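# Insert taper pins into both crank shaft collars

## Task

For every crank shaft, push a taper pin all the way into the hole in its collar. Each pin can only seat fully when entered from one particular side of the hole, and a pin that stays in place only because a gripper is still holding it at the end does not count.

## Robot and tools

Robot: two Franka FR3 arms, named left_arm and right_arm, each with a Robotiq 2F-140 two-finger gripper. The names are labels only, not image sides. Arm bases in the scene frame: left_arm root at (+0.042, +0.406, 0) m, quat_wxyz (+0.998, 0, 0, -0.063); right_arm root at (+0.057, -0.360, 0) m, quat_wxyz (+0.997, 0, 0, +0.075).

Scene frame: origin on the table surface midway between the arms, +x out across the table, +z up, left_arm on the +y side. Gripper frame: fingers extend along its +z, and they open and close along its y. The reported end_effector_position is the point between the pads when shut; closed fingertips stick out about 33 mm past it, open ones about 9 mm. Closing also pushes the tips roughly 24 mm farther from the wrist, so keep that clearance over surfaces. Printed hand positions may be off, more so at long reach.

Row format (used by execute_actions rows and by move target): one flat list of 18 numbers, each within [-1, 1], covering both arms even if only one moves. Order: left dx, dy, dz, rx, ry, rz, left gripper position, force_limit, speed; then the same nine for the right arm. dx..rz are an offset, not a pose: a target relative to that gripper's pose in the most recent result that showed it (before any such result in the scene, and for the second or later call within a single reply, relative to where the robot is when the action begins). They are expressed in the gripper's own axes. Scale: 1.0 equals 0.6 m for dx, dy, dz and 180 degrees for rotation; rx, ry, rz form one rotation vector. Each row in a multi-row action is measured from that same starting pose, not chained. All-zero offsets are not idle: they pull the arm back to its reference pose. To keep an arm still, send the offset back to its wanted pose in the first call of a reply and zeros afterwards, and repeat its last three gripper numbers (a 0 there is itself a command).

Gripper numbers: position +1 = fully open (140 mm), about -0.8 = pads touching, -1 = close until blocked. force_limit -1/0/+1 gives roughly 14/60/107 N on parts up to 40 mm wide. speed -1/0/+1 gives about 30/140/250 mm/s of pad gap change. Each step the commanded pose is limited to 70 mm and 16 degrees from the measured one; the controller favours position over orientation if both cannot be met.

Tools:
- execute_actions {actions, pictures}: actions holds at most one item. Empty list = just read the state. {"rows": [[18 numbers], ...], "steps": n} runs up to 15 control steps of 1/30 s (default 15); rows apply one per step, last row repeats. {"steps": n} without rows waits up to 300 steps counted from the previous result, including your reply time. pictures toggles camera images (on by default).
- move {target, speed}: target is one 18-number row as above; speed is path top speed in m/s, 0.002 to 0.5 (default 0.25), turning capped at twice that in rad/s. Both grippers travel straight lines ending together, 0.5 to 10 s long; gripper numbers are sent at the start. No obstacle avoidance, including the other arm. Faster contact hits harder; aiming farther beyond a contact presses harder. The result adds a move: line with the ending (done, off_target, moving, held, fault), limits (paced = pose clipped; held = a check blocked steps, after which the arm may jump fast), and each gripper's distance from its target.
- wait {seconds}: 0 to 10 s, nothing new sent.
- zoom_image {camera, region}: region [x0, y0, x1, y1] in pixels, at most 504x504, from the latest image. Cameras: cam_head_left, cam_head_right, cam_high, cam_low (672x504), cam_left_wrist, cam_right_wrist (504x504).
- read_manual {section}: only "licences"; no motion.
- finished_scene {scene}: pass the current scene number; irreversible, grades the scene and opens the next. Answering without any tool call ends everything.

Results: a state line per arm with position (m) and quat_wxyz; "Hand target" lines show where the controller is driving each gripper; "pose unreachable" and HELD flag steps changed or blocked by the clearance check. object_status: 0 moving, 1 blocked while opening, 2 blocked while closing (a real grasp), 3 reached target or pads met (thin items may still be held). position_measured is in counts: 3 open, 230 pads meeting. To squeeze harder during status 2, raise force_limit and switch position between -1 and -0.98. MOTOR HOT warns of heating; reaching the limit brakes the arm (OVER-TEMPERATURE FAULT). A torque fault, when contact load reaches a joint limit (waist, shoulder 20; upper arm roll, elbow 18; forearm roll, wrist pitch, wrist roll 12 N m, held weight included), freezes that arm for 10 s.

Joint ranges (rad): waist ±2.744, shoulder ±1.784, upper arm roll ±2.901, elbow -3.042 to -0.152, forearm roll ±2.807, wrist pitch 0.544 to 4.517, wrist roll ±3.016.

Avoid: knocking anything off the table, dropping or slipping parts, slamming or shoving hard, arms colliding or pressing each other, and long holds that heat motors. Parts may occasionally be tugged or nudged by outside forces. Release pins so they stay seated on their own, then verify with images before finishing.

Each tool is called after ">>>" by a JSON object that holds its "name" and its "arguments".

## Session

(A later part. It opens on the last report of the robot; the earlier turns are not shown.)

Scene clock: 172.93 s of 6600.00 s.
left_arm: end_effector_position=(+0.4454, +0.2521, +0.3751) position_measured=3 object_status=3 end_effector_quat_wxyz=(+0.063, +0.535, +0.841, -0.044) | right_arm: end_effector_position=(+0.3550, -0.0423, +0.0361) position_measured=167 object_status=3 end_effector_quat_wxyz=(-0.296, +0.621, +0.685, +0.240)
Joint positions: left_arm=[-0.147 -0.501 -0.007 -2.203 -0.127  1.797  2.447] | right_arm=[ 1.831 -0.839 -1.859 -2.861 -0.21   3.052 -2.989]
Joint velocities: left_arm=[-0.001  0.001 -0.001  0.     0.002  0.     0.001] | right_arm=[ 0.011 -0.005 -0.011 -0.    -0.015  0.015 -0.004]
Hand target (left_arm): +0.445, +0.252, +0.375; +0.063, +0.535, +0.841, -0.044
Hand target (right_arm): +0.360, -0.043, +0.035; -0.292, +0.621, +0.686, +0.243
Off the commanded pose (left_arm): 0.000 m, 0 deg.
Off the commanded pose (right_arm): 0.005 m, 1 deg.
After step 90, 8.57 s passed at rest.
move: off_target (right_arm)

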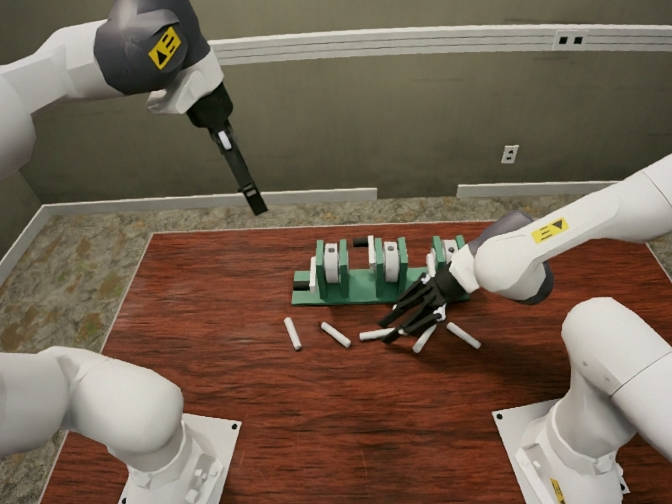

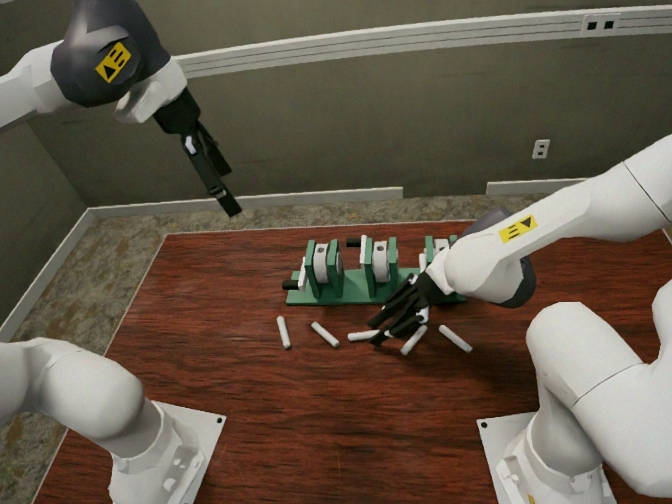

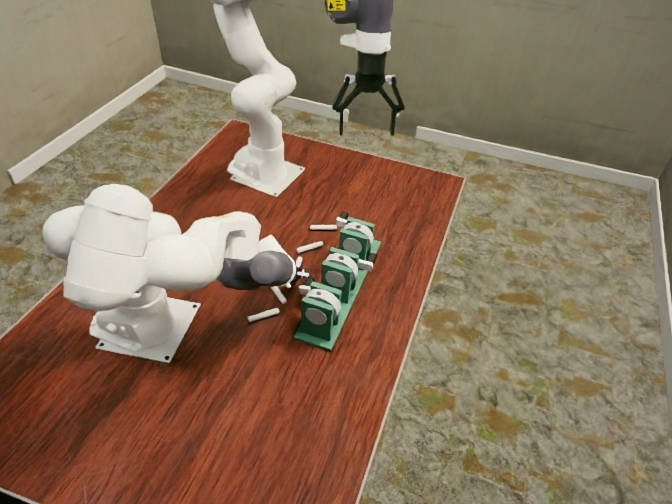

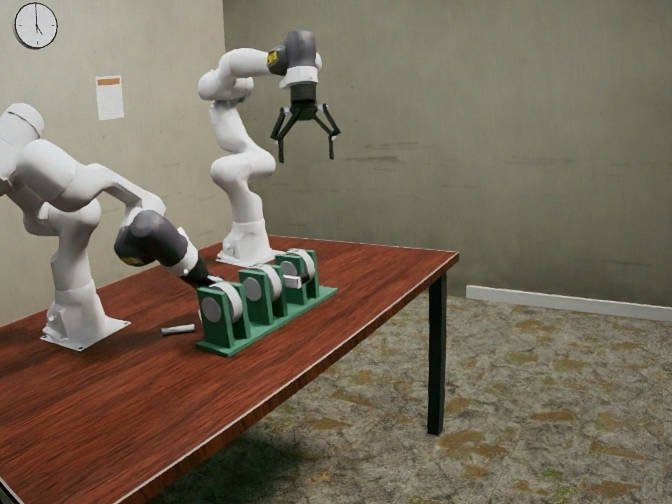

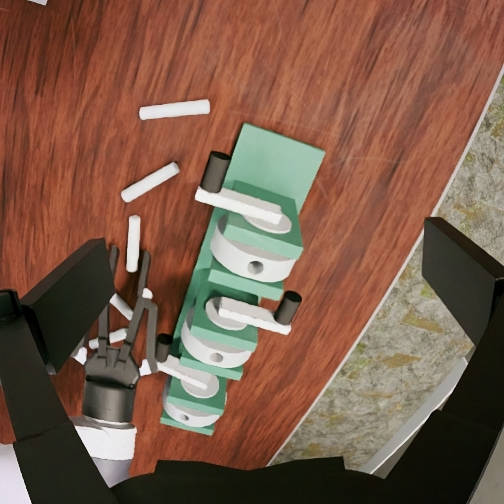

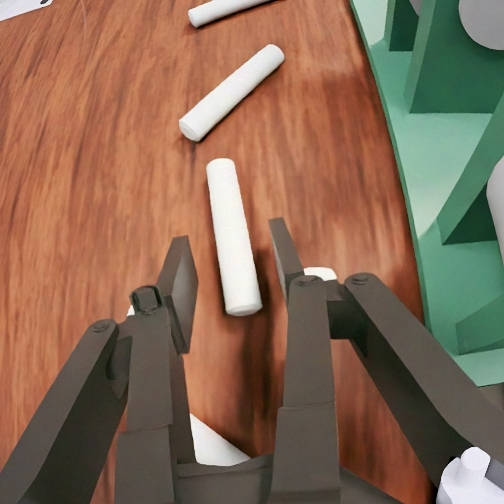

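>>> {"name": "zoom_image", "arguments": {"camera": "cam_head_left", "region": [350, 290, 450, 365]}}

Region (350, 290, 450, 365) of cam_head_left's 672x504 image, scaled by 5.040, with more detail than that image has; it fills the top 378 rows of this view, and the rest is white.

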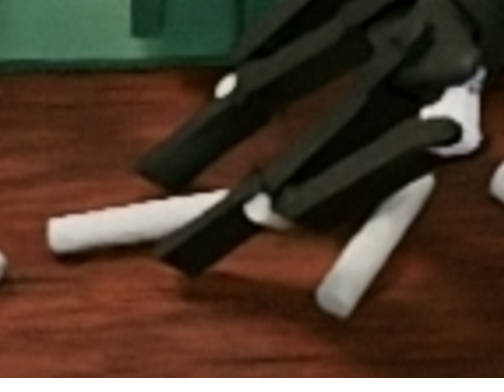

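>>> {"name": "move", "arguments": {"target": [0,0,0,0,0,0,1,0,0,-0.0024,0.006,0.0024,0,0,0,-1,0.6,-0.8], "speed": 0.02}}

Scene clock: 180.90 s of 6600.00 s.
left_arm: end_effector_position=(+0.4454, +0.2521, +0.3751) position_measured=3 object_status=3 end_effector_quat_wxyz=(+0.063, +0.535, +0.841, -0.044) | right_arm: end_effector_position=(+0.3621, -0.0414, +0.0366) position_measured=212 object_status=0 end_effector_quat_wxyz=(-0.293, +0.621, +0.684, +0.244)
Joint positions: left_arm=[-0.147 -0.501 -0.007 -2.203 -0.127  1.797  2.447] | right_arm=[ 1.839 -0.843 -1.865 -2.849 -0.212  3.058 -2.99 ]
Joint velocities: left_arm=[ 0.001  0.     0.002 -0.001 -0.    -0.    -0.   ] | right_arm=[ 0.002 -0.001  0.     0.001 -0.    -0.    -0.   ]
Hand target (left_arm): +0.445, +0.252, +0.375; +0.063, +0.535, +0.841, -0.044
Hand target (right_arm): +0.358, -0.042, +0.034; -0.296, +0.621, +0.685, +0.240
Off the commanded pose (left_arm): 0.000 m, 0 deg.
Off the commanded pose (right_arm): 0.005 m, 1 deg.
After step 90, 4.23 s passed at rest.
move: off_target (right_arm)

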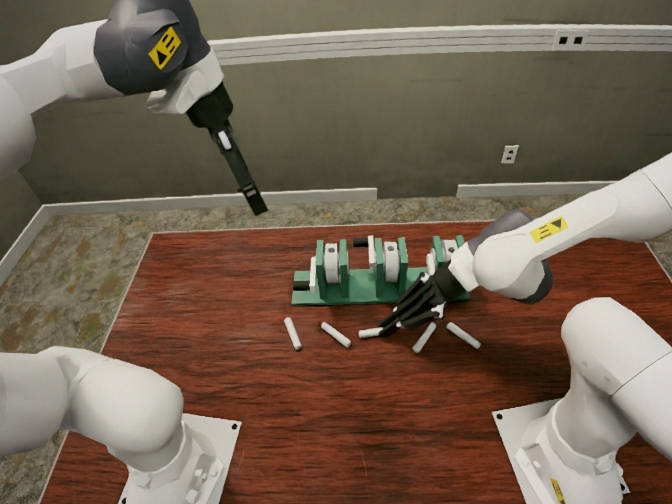

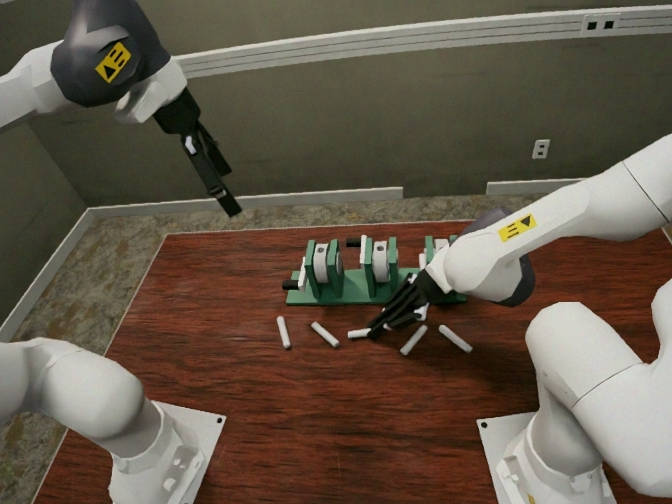

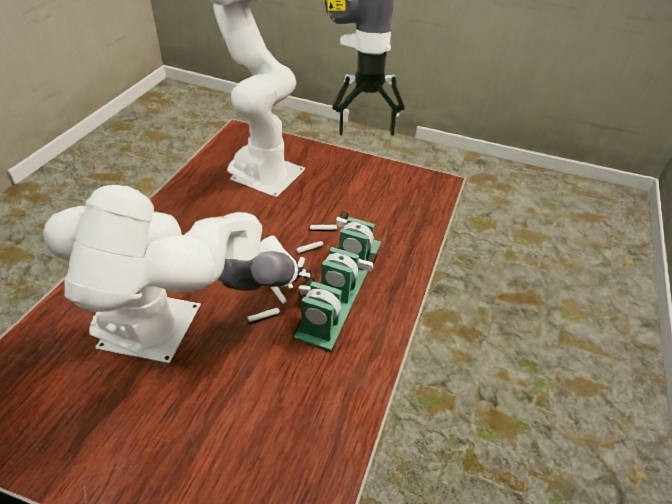

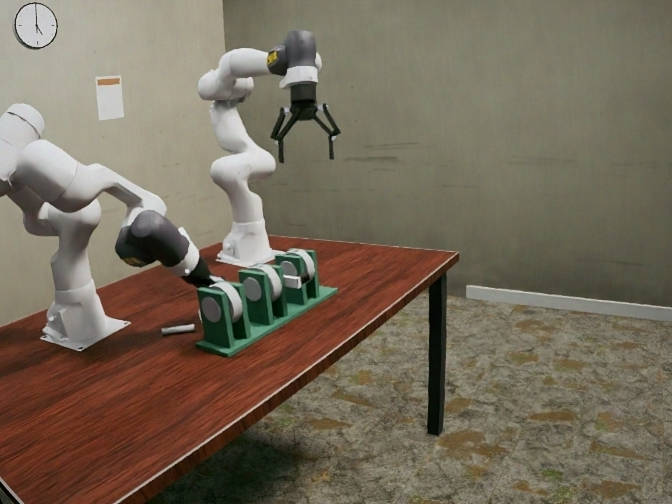

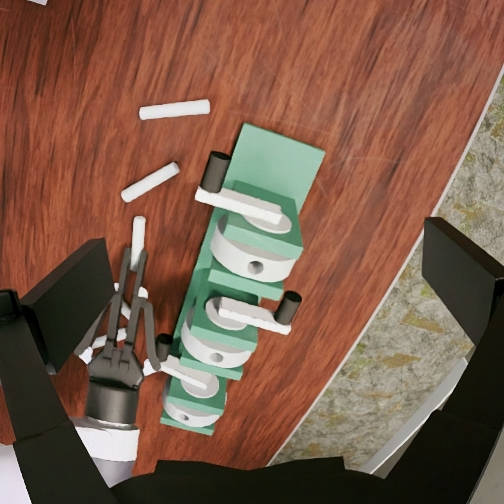

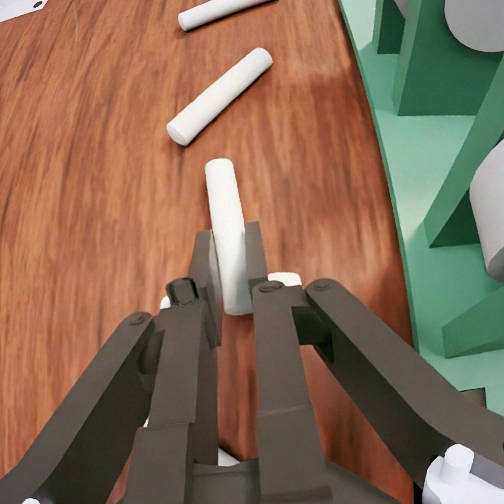

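>>> {"name": "execute_actions", "arguments": {"actions": [], "pictures": false}}

Scene clock: 183.07 s of 6600.00 s.
left_arm: end_effector_position=(+0.4454, +0.2521, +0.3751) position_measured=3 object_status=3 end_effector_quat_wxyz=(+0.063, +0.535, +0.841, -0.044) | right_arm: end_effector_position=(+0.3621, -0.0414, +0.0366) position_measured=212 object_status=2 end_effector_quat_wxyz=(-0.293, +0.621, +0.684, +0.244)
Joint positions: left_arm=[-0.147 -0.501 -0.007 -2.203 -0.127  1.797  2.447] | right_arm=[ 1.839 -0.843 -1.865 -2.849 -0.212  3.058 -2.99 ]
Joint velocities: left_arm=[-0.001  0.001 -0.001 -0.001  0.     0.001  0.001] | right_arm=[ 0.    -0.     0.     0.     0.001  0.    -0.001]
Hand target (left_arm): +0.445, +0.252, +0.375; +0.063, +0.535, +0.841, -0.044
Hand target (right_arm): +0.358, -0.042, +0.034; -0.296, +0.621, +0.685, +0.240
Off the commanded pose (left_arm): 0.000 m, 0 deg.
Off the commanded pose (right_arm): 0.005 m, 1 deg.
Steps of this call (steps 1 to 65: nothing new was sent). Readings (end_effector_position | what the end effector reports):
1: left_arm (+0.4454, +0.2521, +0.3751) | right_arm (+0.3621, -0.0414, +0.0366) | left_arm position_measured=3 object_status=3 | right_arm position_measured=212 object_status=2
2: left_arm (+0.4454, +0.2521, +0.3751) | right_arm (+0.3621, -0.0414, +0.0366) | left_arm position_measured=3 object_status=3 | right_arm position_measured=212 object_status=2
4: left_arm (+0.4454, +0.2521, +0.3751) | right_arm (+0.3621, -0.0414, +0.0366) | left_arm position_measured=3 object_status=3 | right_arm position_measured=212 object_status=2
8: left_arm (+0.4454, +0.2521, +0.3751) | right_arm (+0.3621, -0.0414, +0.0366) | left_arm position_measured=3 object_status=3 | right_arm position_measured=212 object_status=2
65: the state above

>>> {"name": "move", "arguments": {"target": [0,0,0,0,0,0,1,0,0,0.244,0.04,-0.2525,0,0,0.95,-1,0.6,-0.8], "speed": 0.3}}

Scene clock: 200.57 s of 6600.00 s.
left_arm: end_effector_position=(+0.4454, +0.2521, +0.3751) position_measured=3 object_status=3 end_effector_quat_wxyz=(+0.063, +0.535, +0.841, -0.044) | right_arm: end_effector_position=(+0.3941, -0.0391, +0.2552) position_measured=212 object_status=2 end_effector_quat_wxyz=(-0.274, +0.739, -0.556, -0.264)
Joint positions: left_arm=[-0.147 -0.501 -0.007 -2.203 -0.127  1.797  2.447] | right_arm=[ 0.52  -0.471 -0.276 -2.646  0.839  2.249 -0.4  ]
Joint velocities: left_arm=[ 0.001  0.    -0.     0.     0.    -0.    -0.002] | right_arm=[ 0.001 -0.001  0.001  0.001 -0.001 -0.001  0.031]
Hand target (left_arm): +0.445, +0.252, +0.375; +0.063, +0.535, +0.841, -0.044
Hand target (right_arm): +0.395, -0.039, +0.257; -0.273, +0.736, -0.560, -0.266
Off the commanded pose (left_arm): 0.000 m, 0 deg.
Off the commanded pose (right_arm): 0.009 m, 2 deg.
After step 90, 8.43 s passed at rest.
move: off_target (right_arm)

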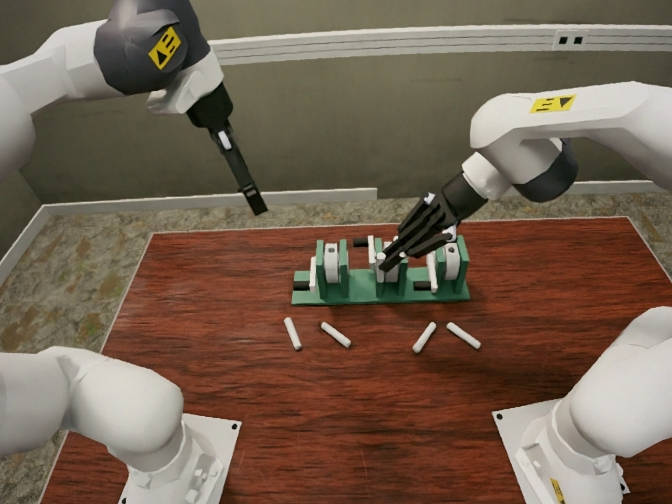

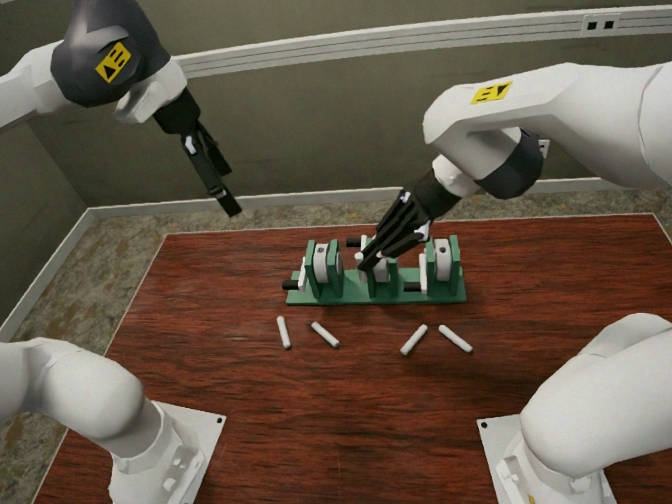

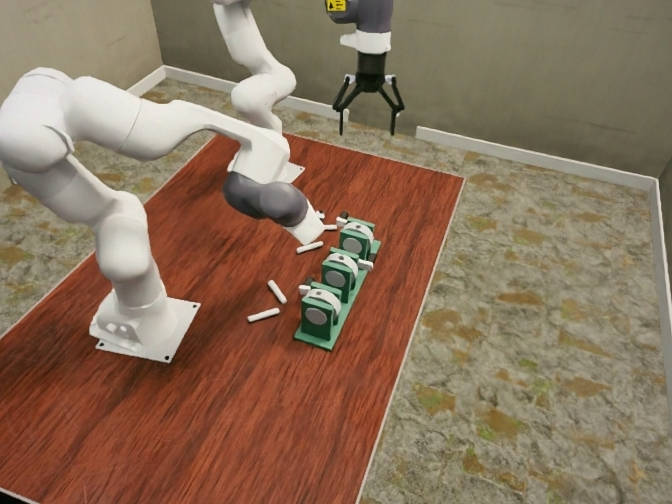

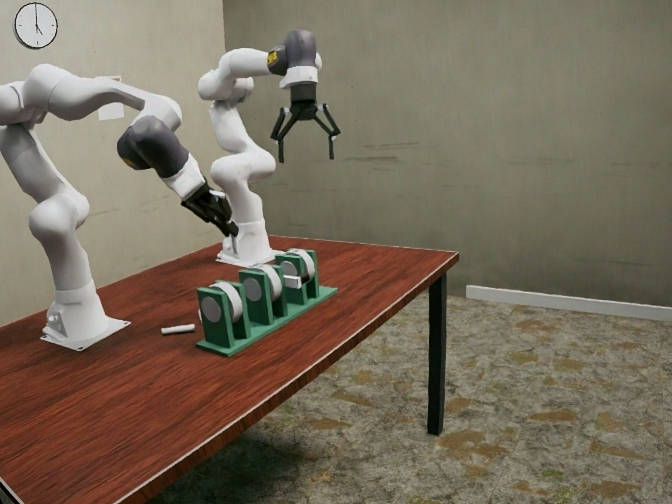

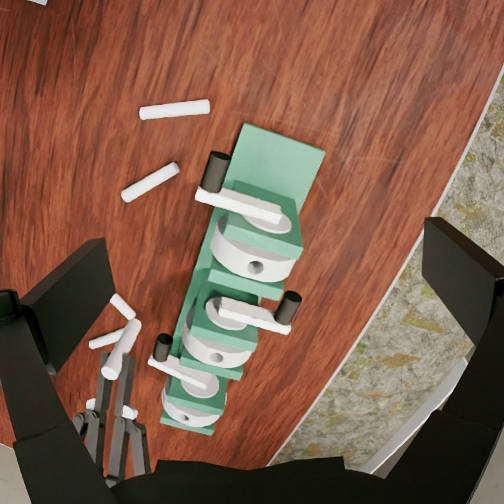

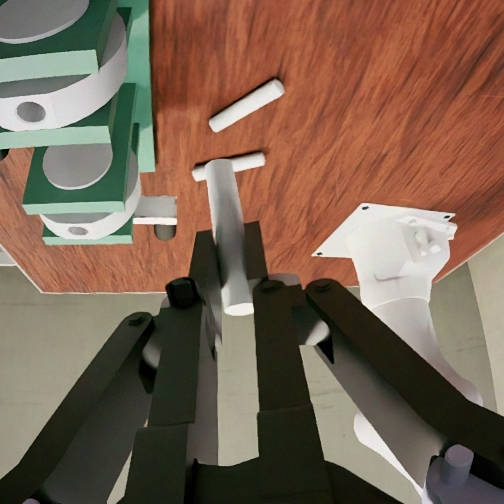

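>>> {"name": "move", "arguments": {"target": [0,0,0,0,0,0,1,0,0,0.116,-0.149,0.0035,0.0275,0.0006,0.0781,-1,0.6,-0.8], "speed": 0.12}}

Scene clock: 215.20 s of 6600.00 s.
left_arm: end_effector_position=(+0.4454, +0.2521, +0.3751) position_measured=3 object_status=3 end_effector_quat_wxyz=(+0.063, +0.535, +0.841, -0.044) | right_arm: end_effector_position=(+0.4663, -0.0496, +0.2177) position_measured=212 object_status=2 end_effector_quat_wxyz=(+0.253, -0.661, +0.639, +0.301)
Joint positions: left_arm=[-0.147 -0.501 -0.007 -2.203 -0.127  1.797  2.447] | right_arm=[ 0.504 -0.196 -0.361 -2.48   0.963  2.208 -0.376]
Joint velocities: left_arm=[-0.001 -0.001  0.    -0.     0.002  0.     0.   ] | right_arm=[-0.008  0.007  0.002  0.005  0.006 -0.011  0.013]
Hand target (left_arm): +0.445, +0.252, +0.375; +0.063, +0.535, +0.841, -0.044
Hand target (right_arm): +0.495, -0.067, +0.214; -0.268, +0.654, -0.654, -0.269
Off the commanded pose (left_arm): 0.000 m, 0 deg.
Off the commanded pose (right_arm): 0.034 m, 4 deg.
After step 90, 10.17 s passed at rest.
move: off_target (right_arm)

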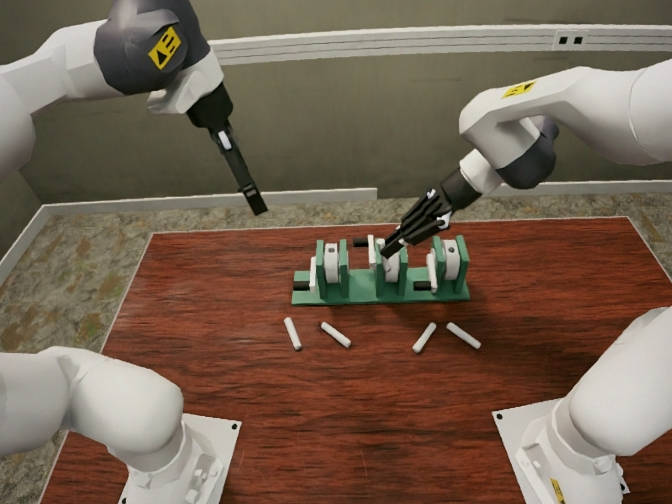

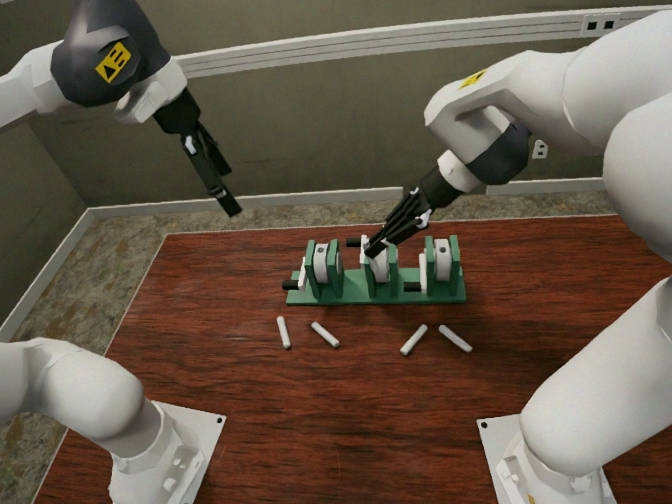

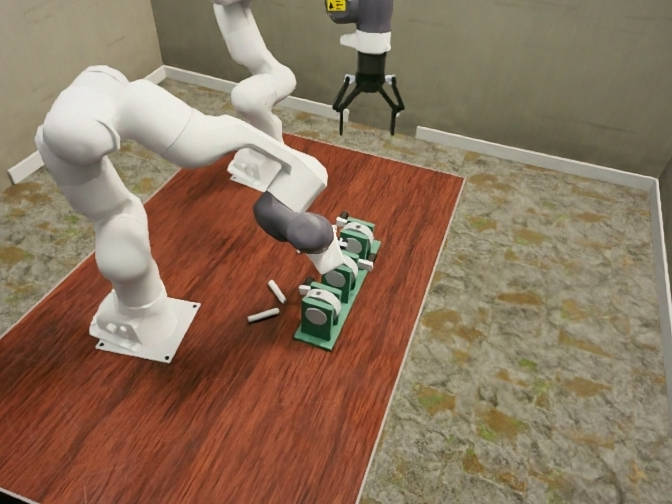

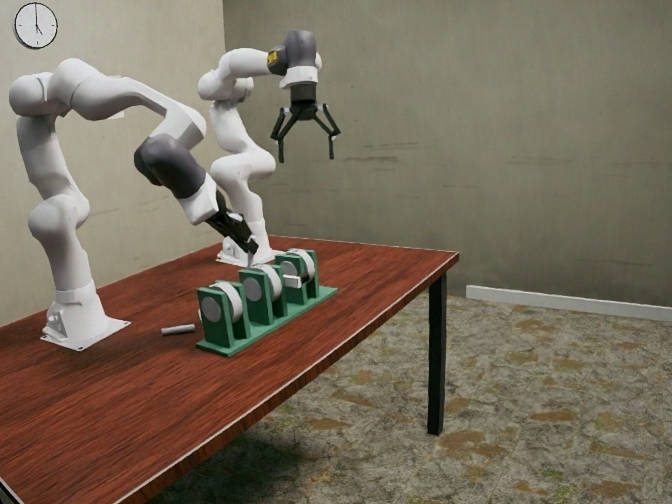

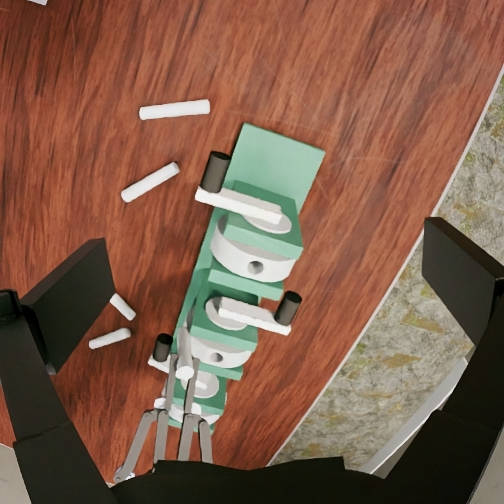

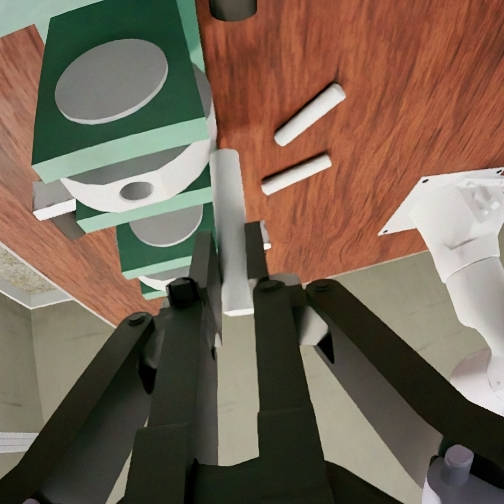

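>>> {"name": "move", "arguments": {"target": [0,0,0,0,0,0,1,0,0,-0.06,0.015,-0.06,0,0,0,-1,0.6,-0.8], "speed": 0.06}}

Scene clock: 224.37 s of 6600.00 s.
left_arm: end_effector_position=(+0.4454, +0.2521, +0.3751) position_measured=3 object_status=3 end_effector_quat_wxyz=(+0.063, +0.535, +0.841, -0.044) | right_arm: end_effector_position=(+0.4606, -0.0516, +0.2673) position_measured=212 object_status=2 end_effector_quat_wxyz=(+0.255, -0.664, +0.636, +0.300)
Joint positions: left_arm=[-0.147 -0.501 -0.007 -2.203 -0.127  1.797  2.447] | right_arm=[ 0.491 -0.3   -0.351 -2.461  0.866  2.156 -0.255]
Joint velocities: left_arm=[ 0.     0.001 -0.001  0.    -0.001  0.    -0.   ] | right_arm=[ 0.     0.     0.001 -0.001 -0.004 -0.004  0.035]
Hand target (left_arm): +0.445, +0.252, +0.375; +0.063, +0.535, +0.841, -0.044
Hand target (right_arm): +0.461, -0.051, +0.270; -0.253, +0.661, -0.639, -0.302
Off the commanded pose (left_arm): 0.000 m, 0 deg.
Off the commanded pose (right_arm): 0.002 m, 1 deg.
After step 90, 4.83 s passed at rest.
move: done

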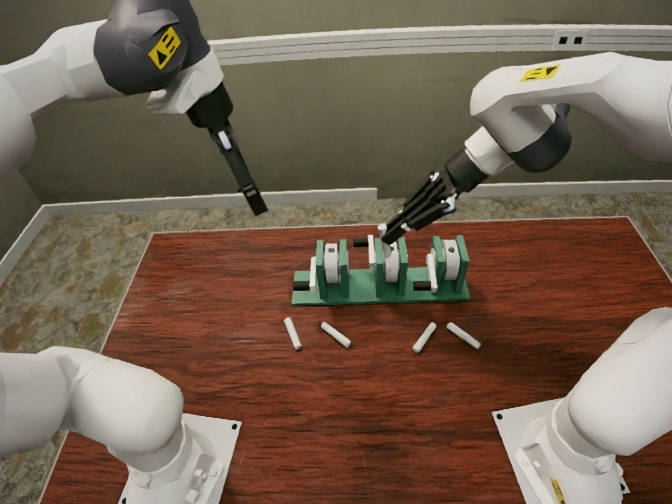

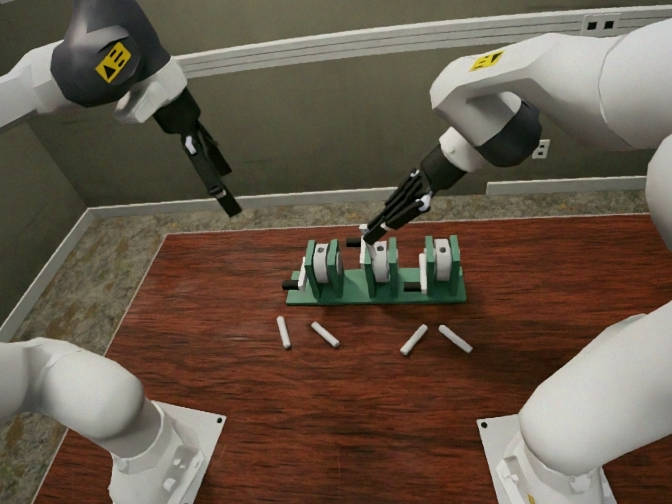

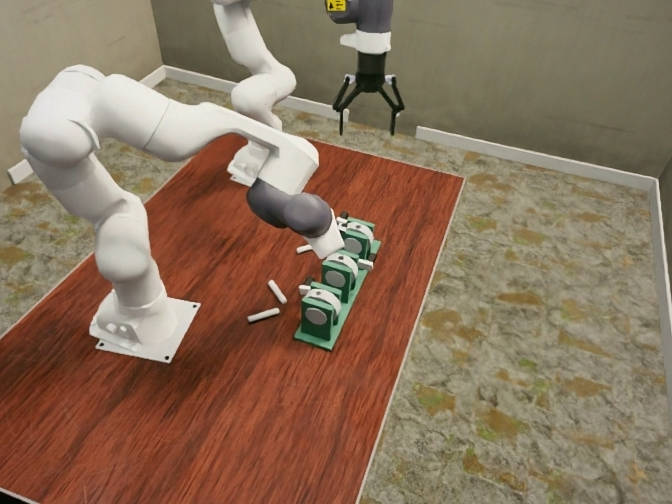

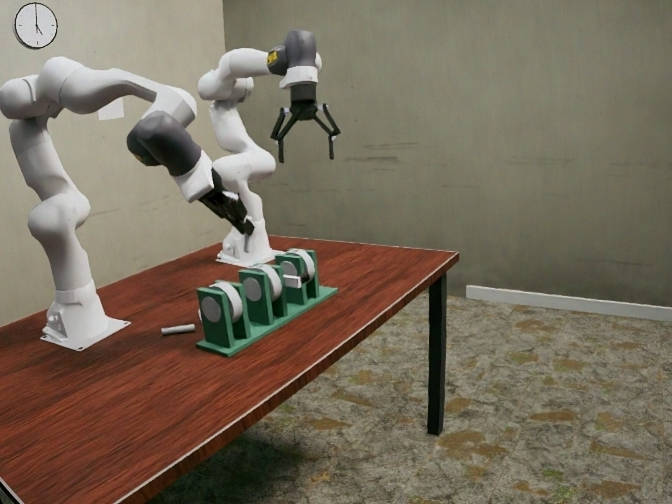

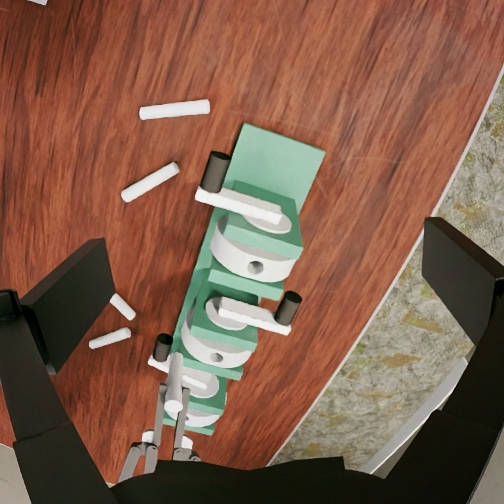

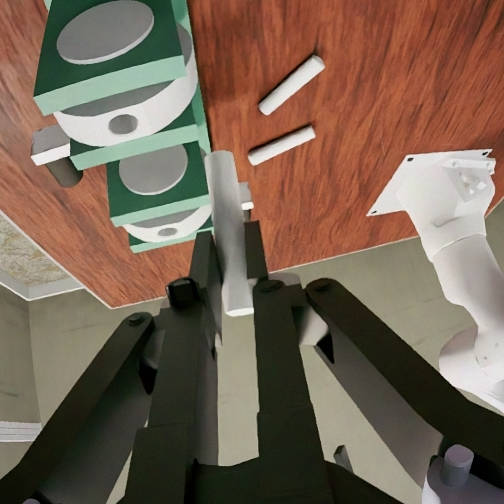

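>>> {"name": "move", "arguments": {"target": [0,0,0,0,0,0,1,0,0,0.010,-0.082,-0.016,0.0236,0.0069,0.0039,-1,0.6,-0.8], "speed": 0.08}}

>>> {"name": "zoom_image", "arguments": {"camera": "cam_head_left", "region": [350, 190, 450, 280]}}

>>> {"name": "zoom_image", "arguments": {"camera": "cam_low", "region": [210, 190, 330, 310]}}

Scene clock: 235.37 s of 6600.00 s.
left_arm: end_effector_position=(+0.4454, +0.2521, +0.3751) position_measured=3 object_status=3 end_effector_quat_wxyz=(+0.063, +0.535, +0.841, -0.044) | right_arm: end_effector_position=(+0.5065, -0.0580, +0.2646) position_measured=212 object_status=2 end_effector_quat_wxyz=(+0.265, -0.654, +0.654, +0.273)
Joint positions: left_arm=[-0.147 -0.501 -0.007 -2.203 -0.127  1.797  2.447] | right_arm=[ 0.488 -0.218 -0.363 -2.382  0.877  2.199 -0.256]
Joint velocities: left_arm=[ 0.001 -0.     0.    -0.     0.001  0.     0.001] | right_arm=[-0.001  0.    -0.     0.002  0.003  0.007 -0.006]
Hand target (left_arm): +0.445, +0.252, +0.375; +0.063, +0.535, +0.841, -0.044
Hand target (right_arm): +0.510, -0.060, +0.267; -0.270, +0.654, -0.653, -0.270
Off the commanded pose (left_arm): 0.000 m, 0 deg.
Off the commanded pose (right_arm): 0.005 m, 1 deg.
After step 90, 6.97 s passed at rest.
move: off_target (right_arm)

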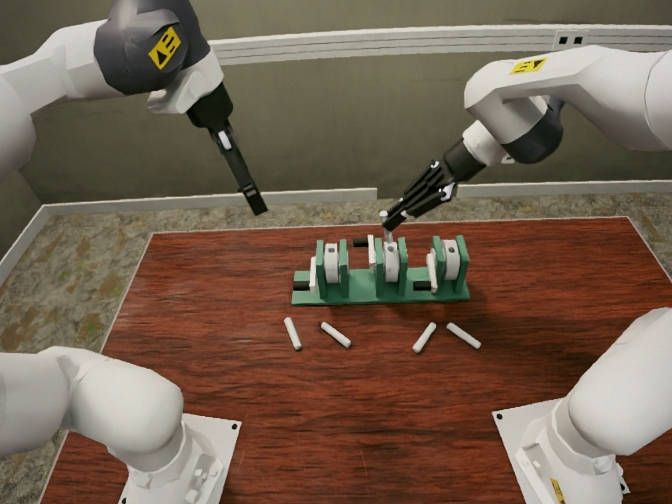

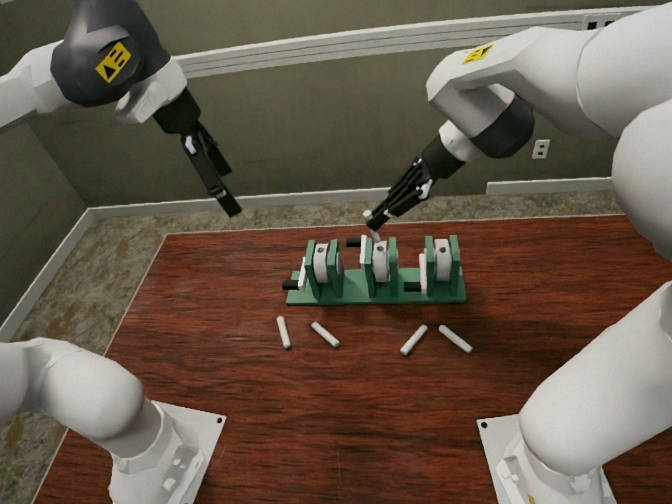

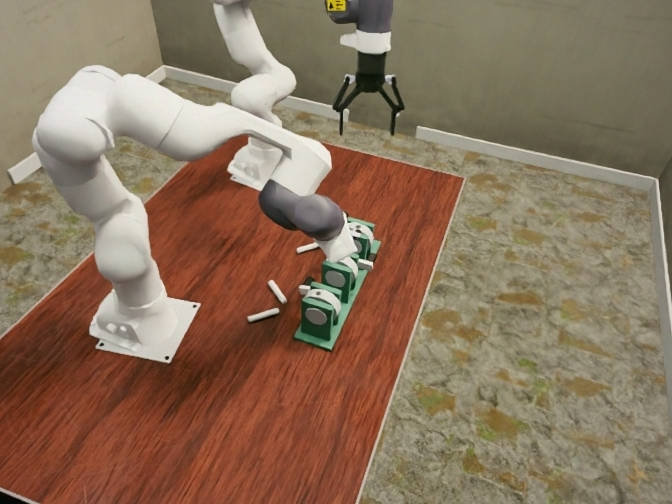

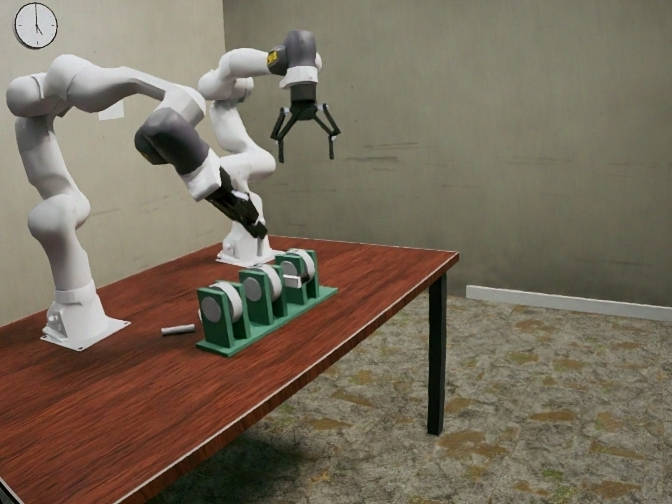

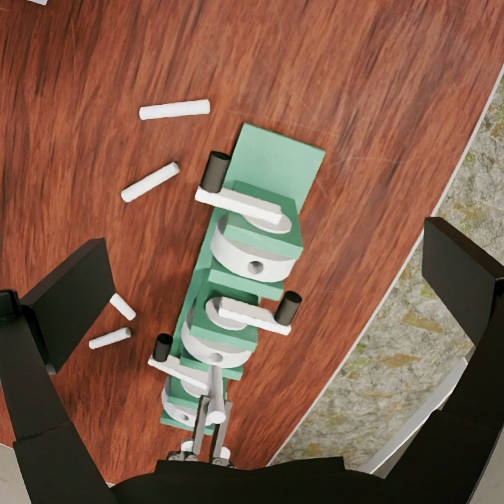

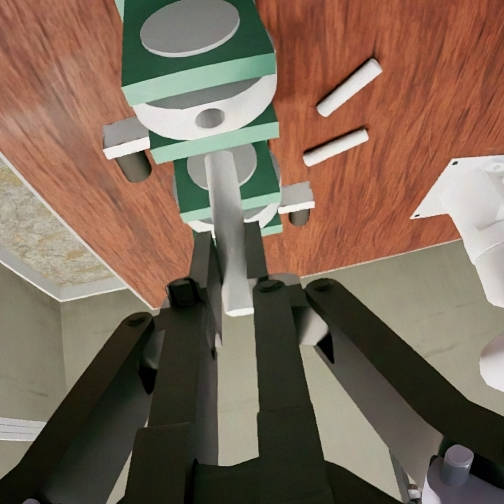

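Region (350, 190, 450, 280) of cam_head_left's 672x504 image, scaled by 5.040, with more detail than that image has; it fills the top 454 rows of this view, and the rest is white.

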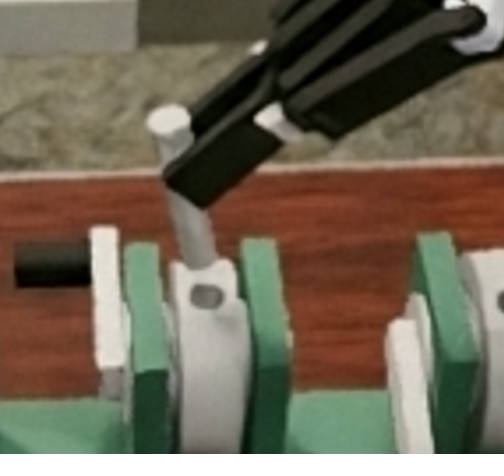

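Region (210, 190, 330, 310) of cam_low's 672x504 image, scaled by 4.200, with more detail than that image has.

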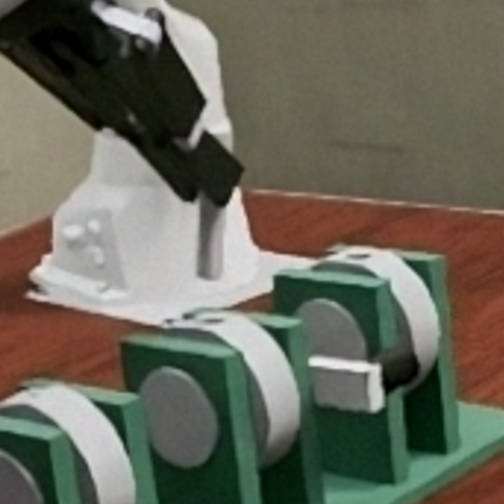

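>>> {"name": "move", "arguments": {"target": [0,0,0,0,0,0,1,0,0,0.0165,-0.0033,-0.0165,0.003,-0.053,0,-1,0.6,-0.8], "speed": 0.05}}

>>> {"name": "zoom_image", "arguments": {"camera": "cam_head_left", "region": [350, 190, 450, 300]}}

>>> {"name": "zoom_image", "arguments": {"camera": "cam_head_right", "region": [335, 190, 435, 300]}}

Scene clock: 250.73 s of 6600.00 s.
left_arm: end_effector_position=(+0.4454, +0.2521, +0.3751) position_measured=3 object_status=3 end_effector_quat_wxyz=(+0.063, +0.535, +0.841, -0.044) | right_arm: end_effector_position=(+0.5096, -0.0736, +0.2630) position_measured=212 object_status=2 end_effector_quat_wxyz=(+0.318, -0.625, +0.637, +0.321)
Joint positions: left_arm=[-0.147 -0.501 -0.007 -2.203 -0.127  1.797  2.447] | right_arm=[ 0.488 -0.199 -0.469 -2.421  1.047  2.123 -0.454]
Joint velocities: left_arm=[ 0.001 -0.001 -0.     0.    -0.    -0.001  0.001] | right_arm=[-0.     0.002 -0.     0.     0.004 -0.007 -0.031]
Hand target (left_arm): +0.445, +0.252, +0.375; +0.063, +0.535, +0.841, -0.044
Hand target (right_arm): +0.509, -0.073, +0.263; -0.320, +0.628, -0.632, -0.322
Off the commanded pose (left_arm): 0.000 m, 0 deg.
Off the commanded pose (right_arm): 0.002 m, 1 deg.
After step 90, 10.27 s passed at rest.
move: done

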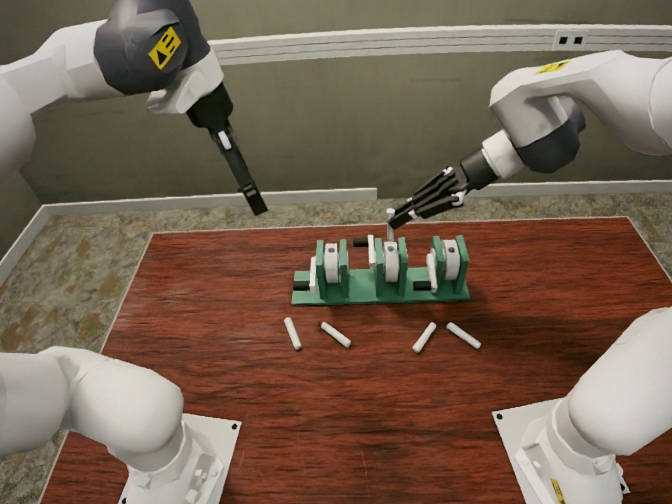

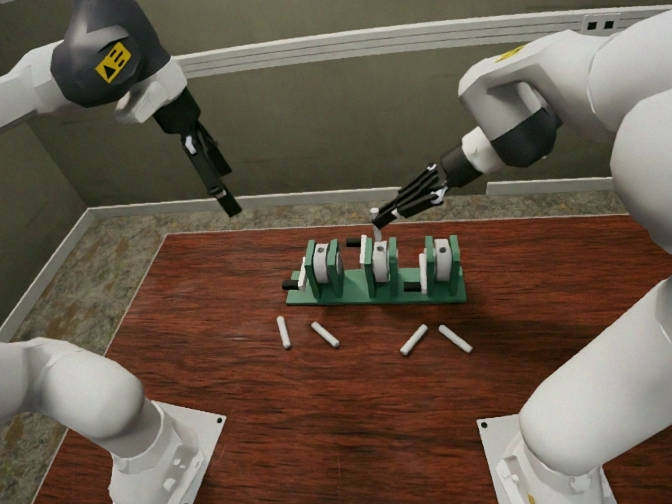

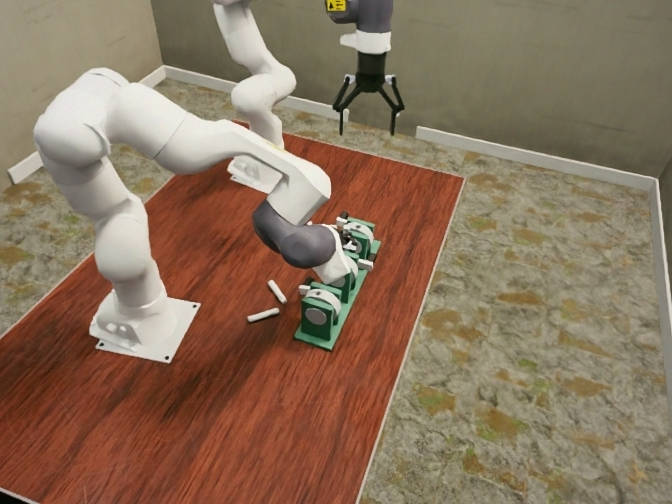

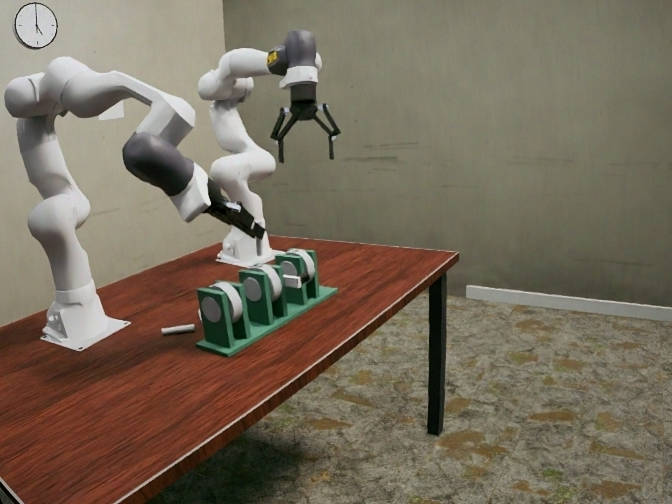

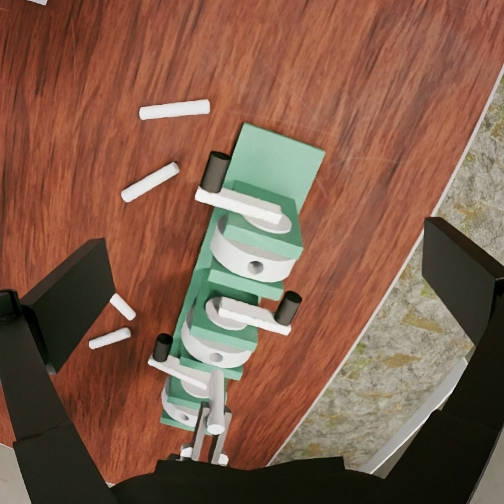

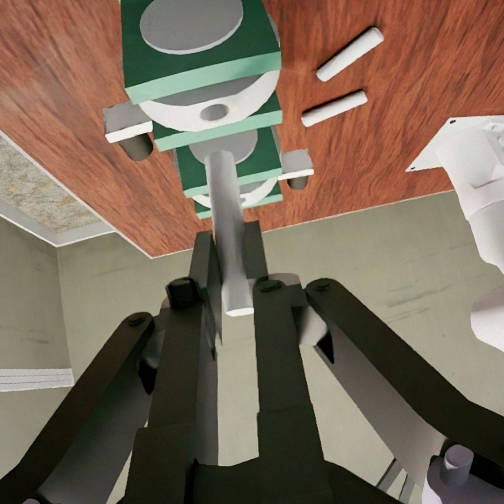

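Region (350, 190, 450, 300) of cam_head_left's 672x504 image, scaled by 4.582, with more detail than that image has; it fills the left 458 columns of this view, and the rest is white.

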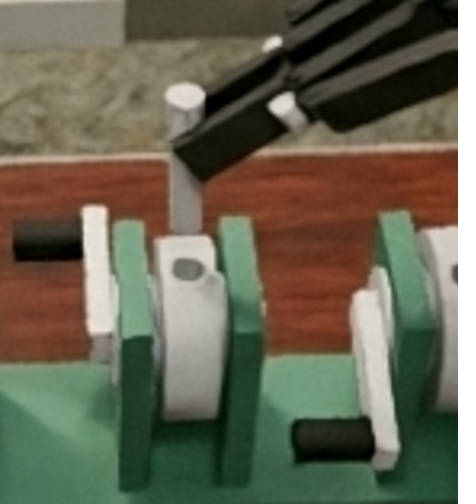

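Region (335, 190, 435, 300) of cam_head_right's 672x504 image, scaled by 4.582, with more detail than that image has; it fills the left 458 columns of this view, and the rest is white.

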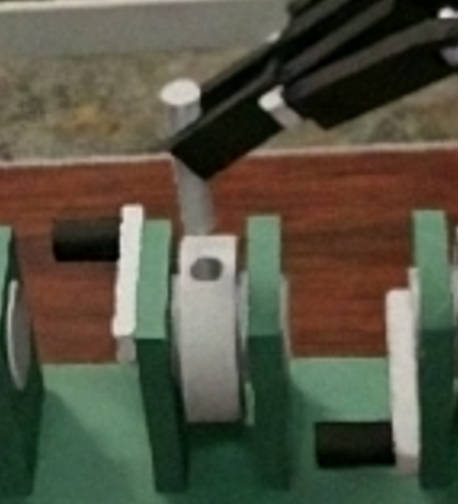

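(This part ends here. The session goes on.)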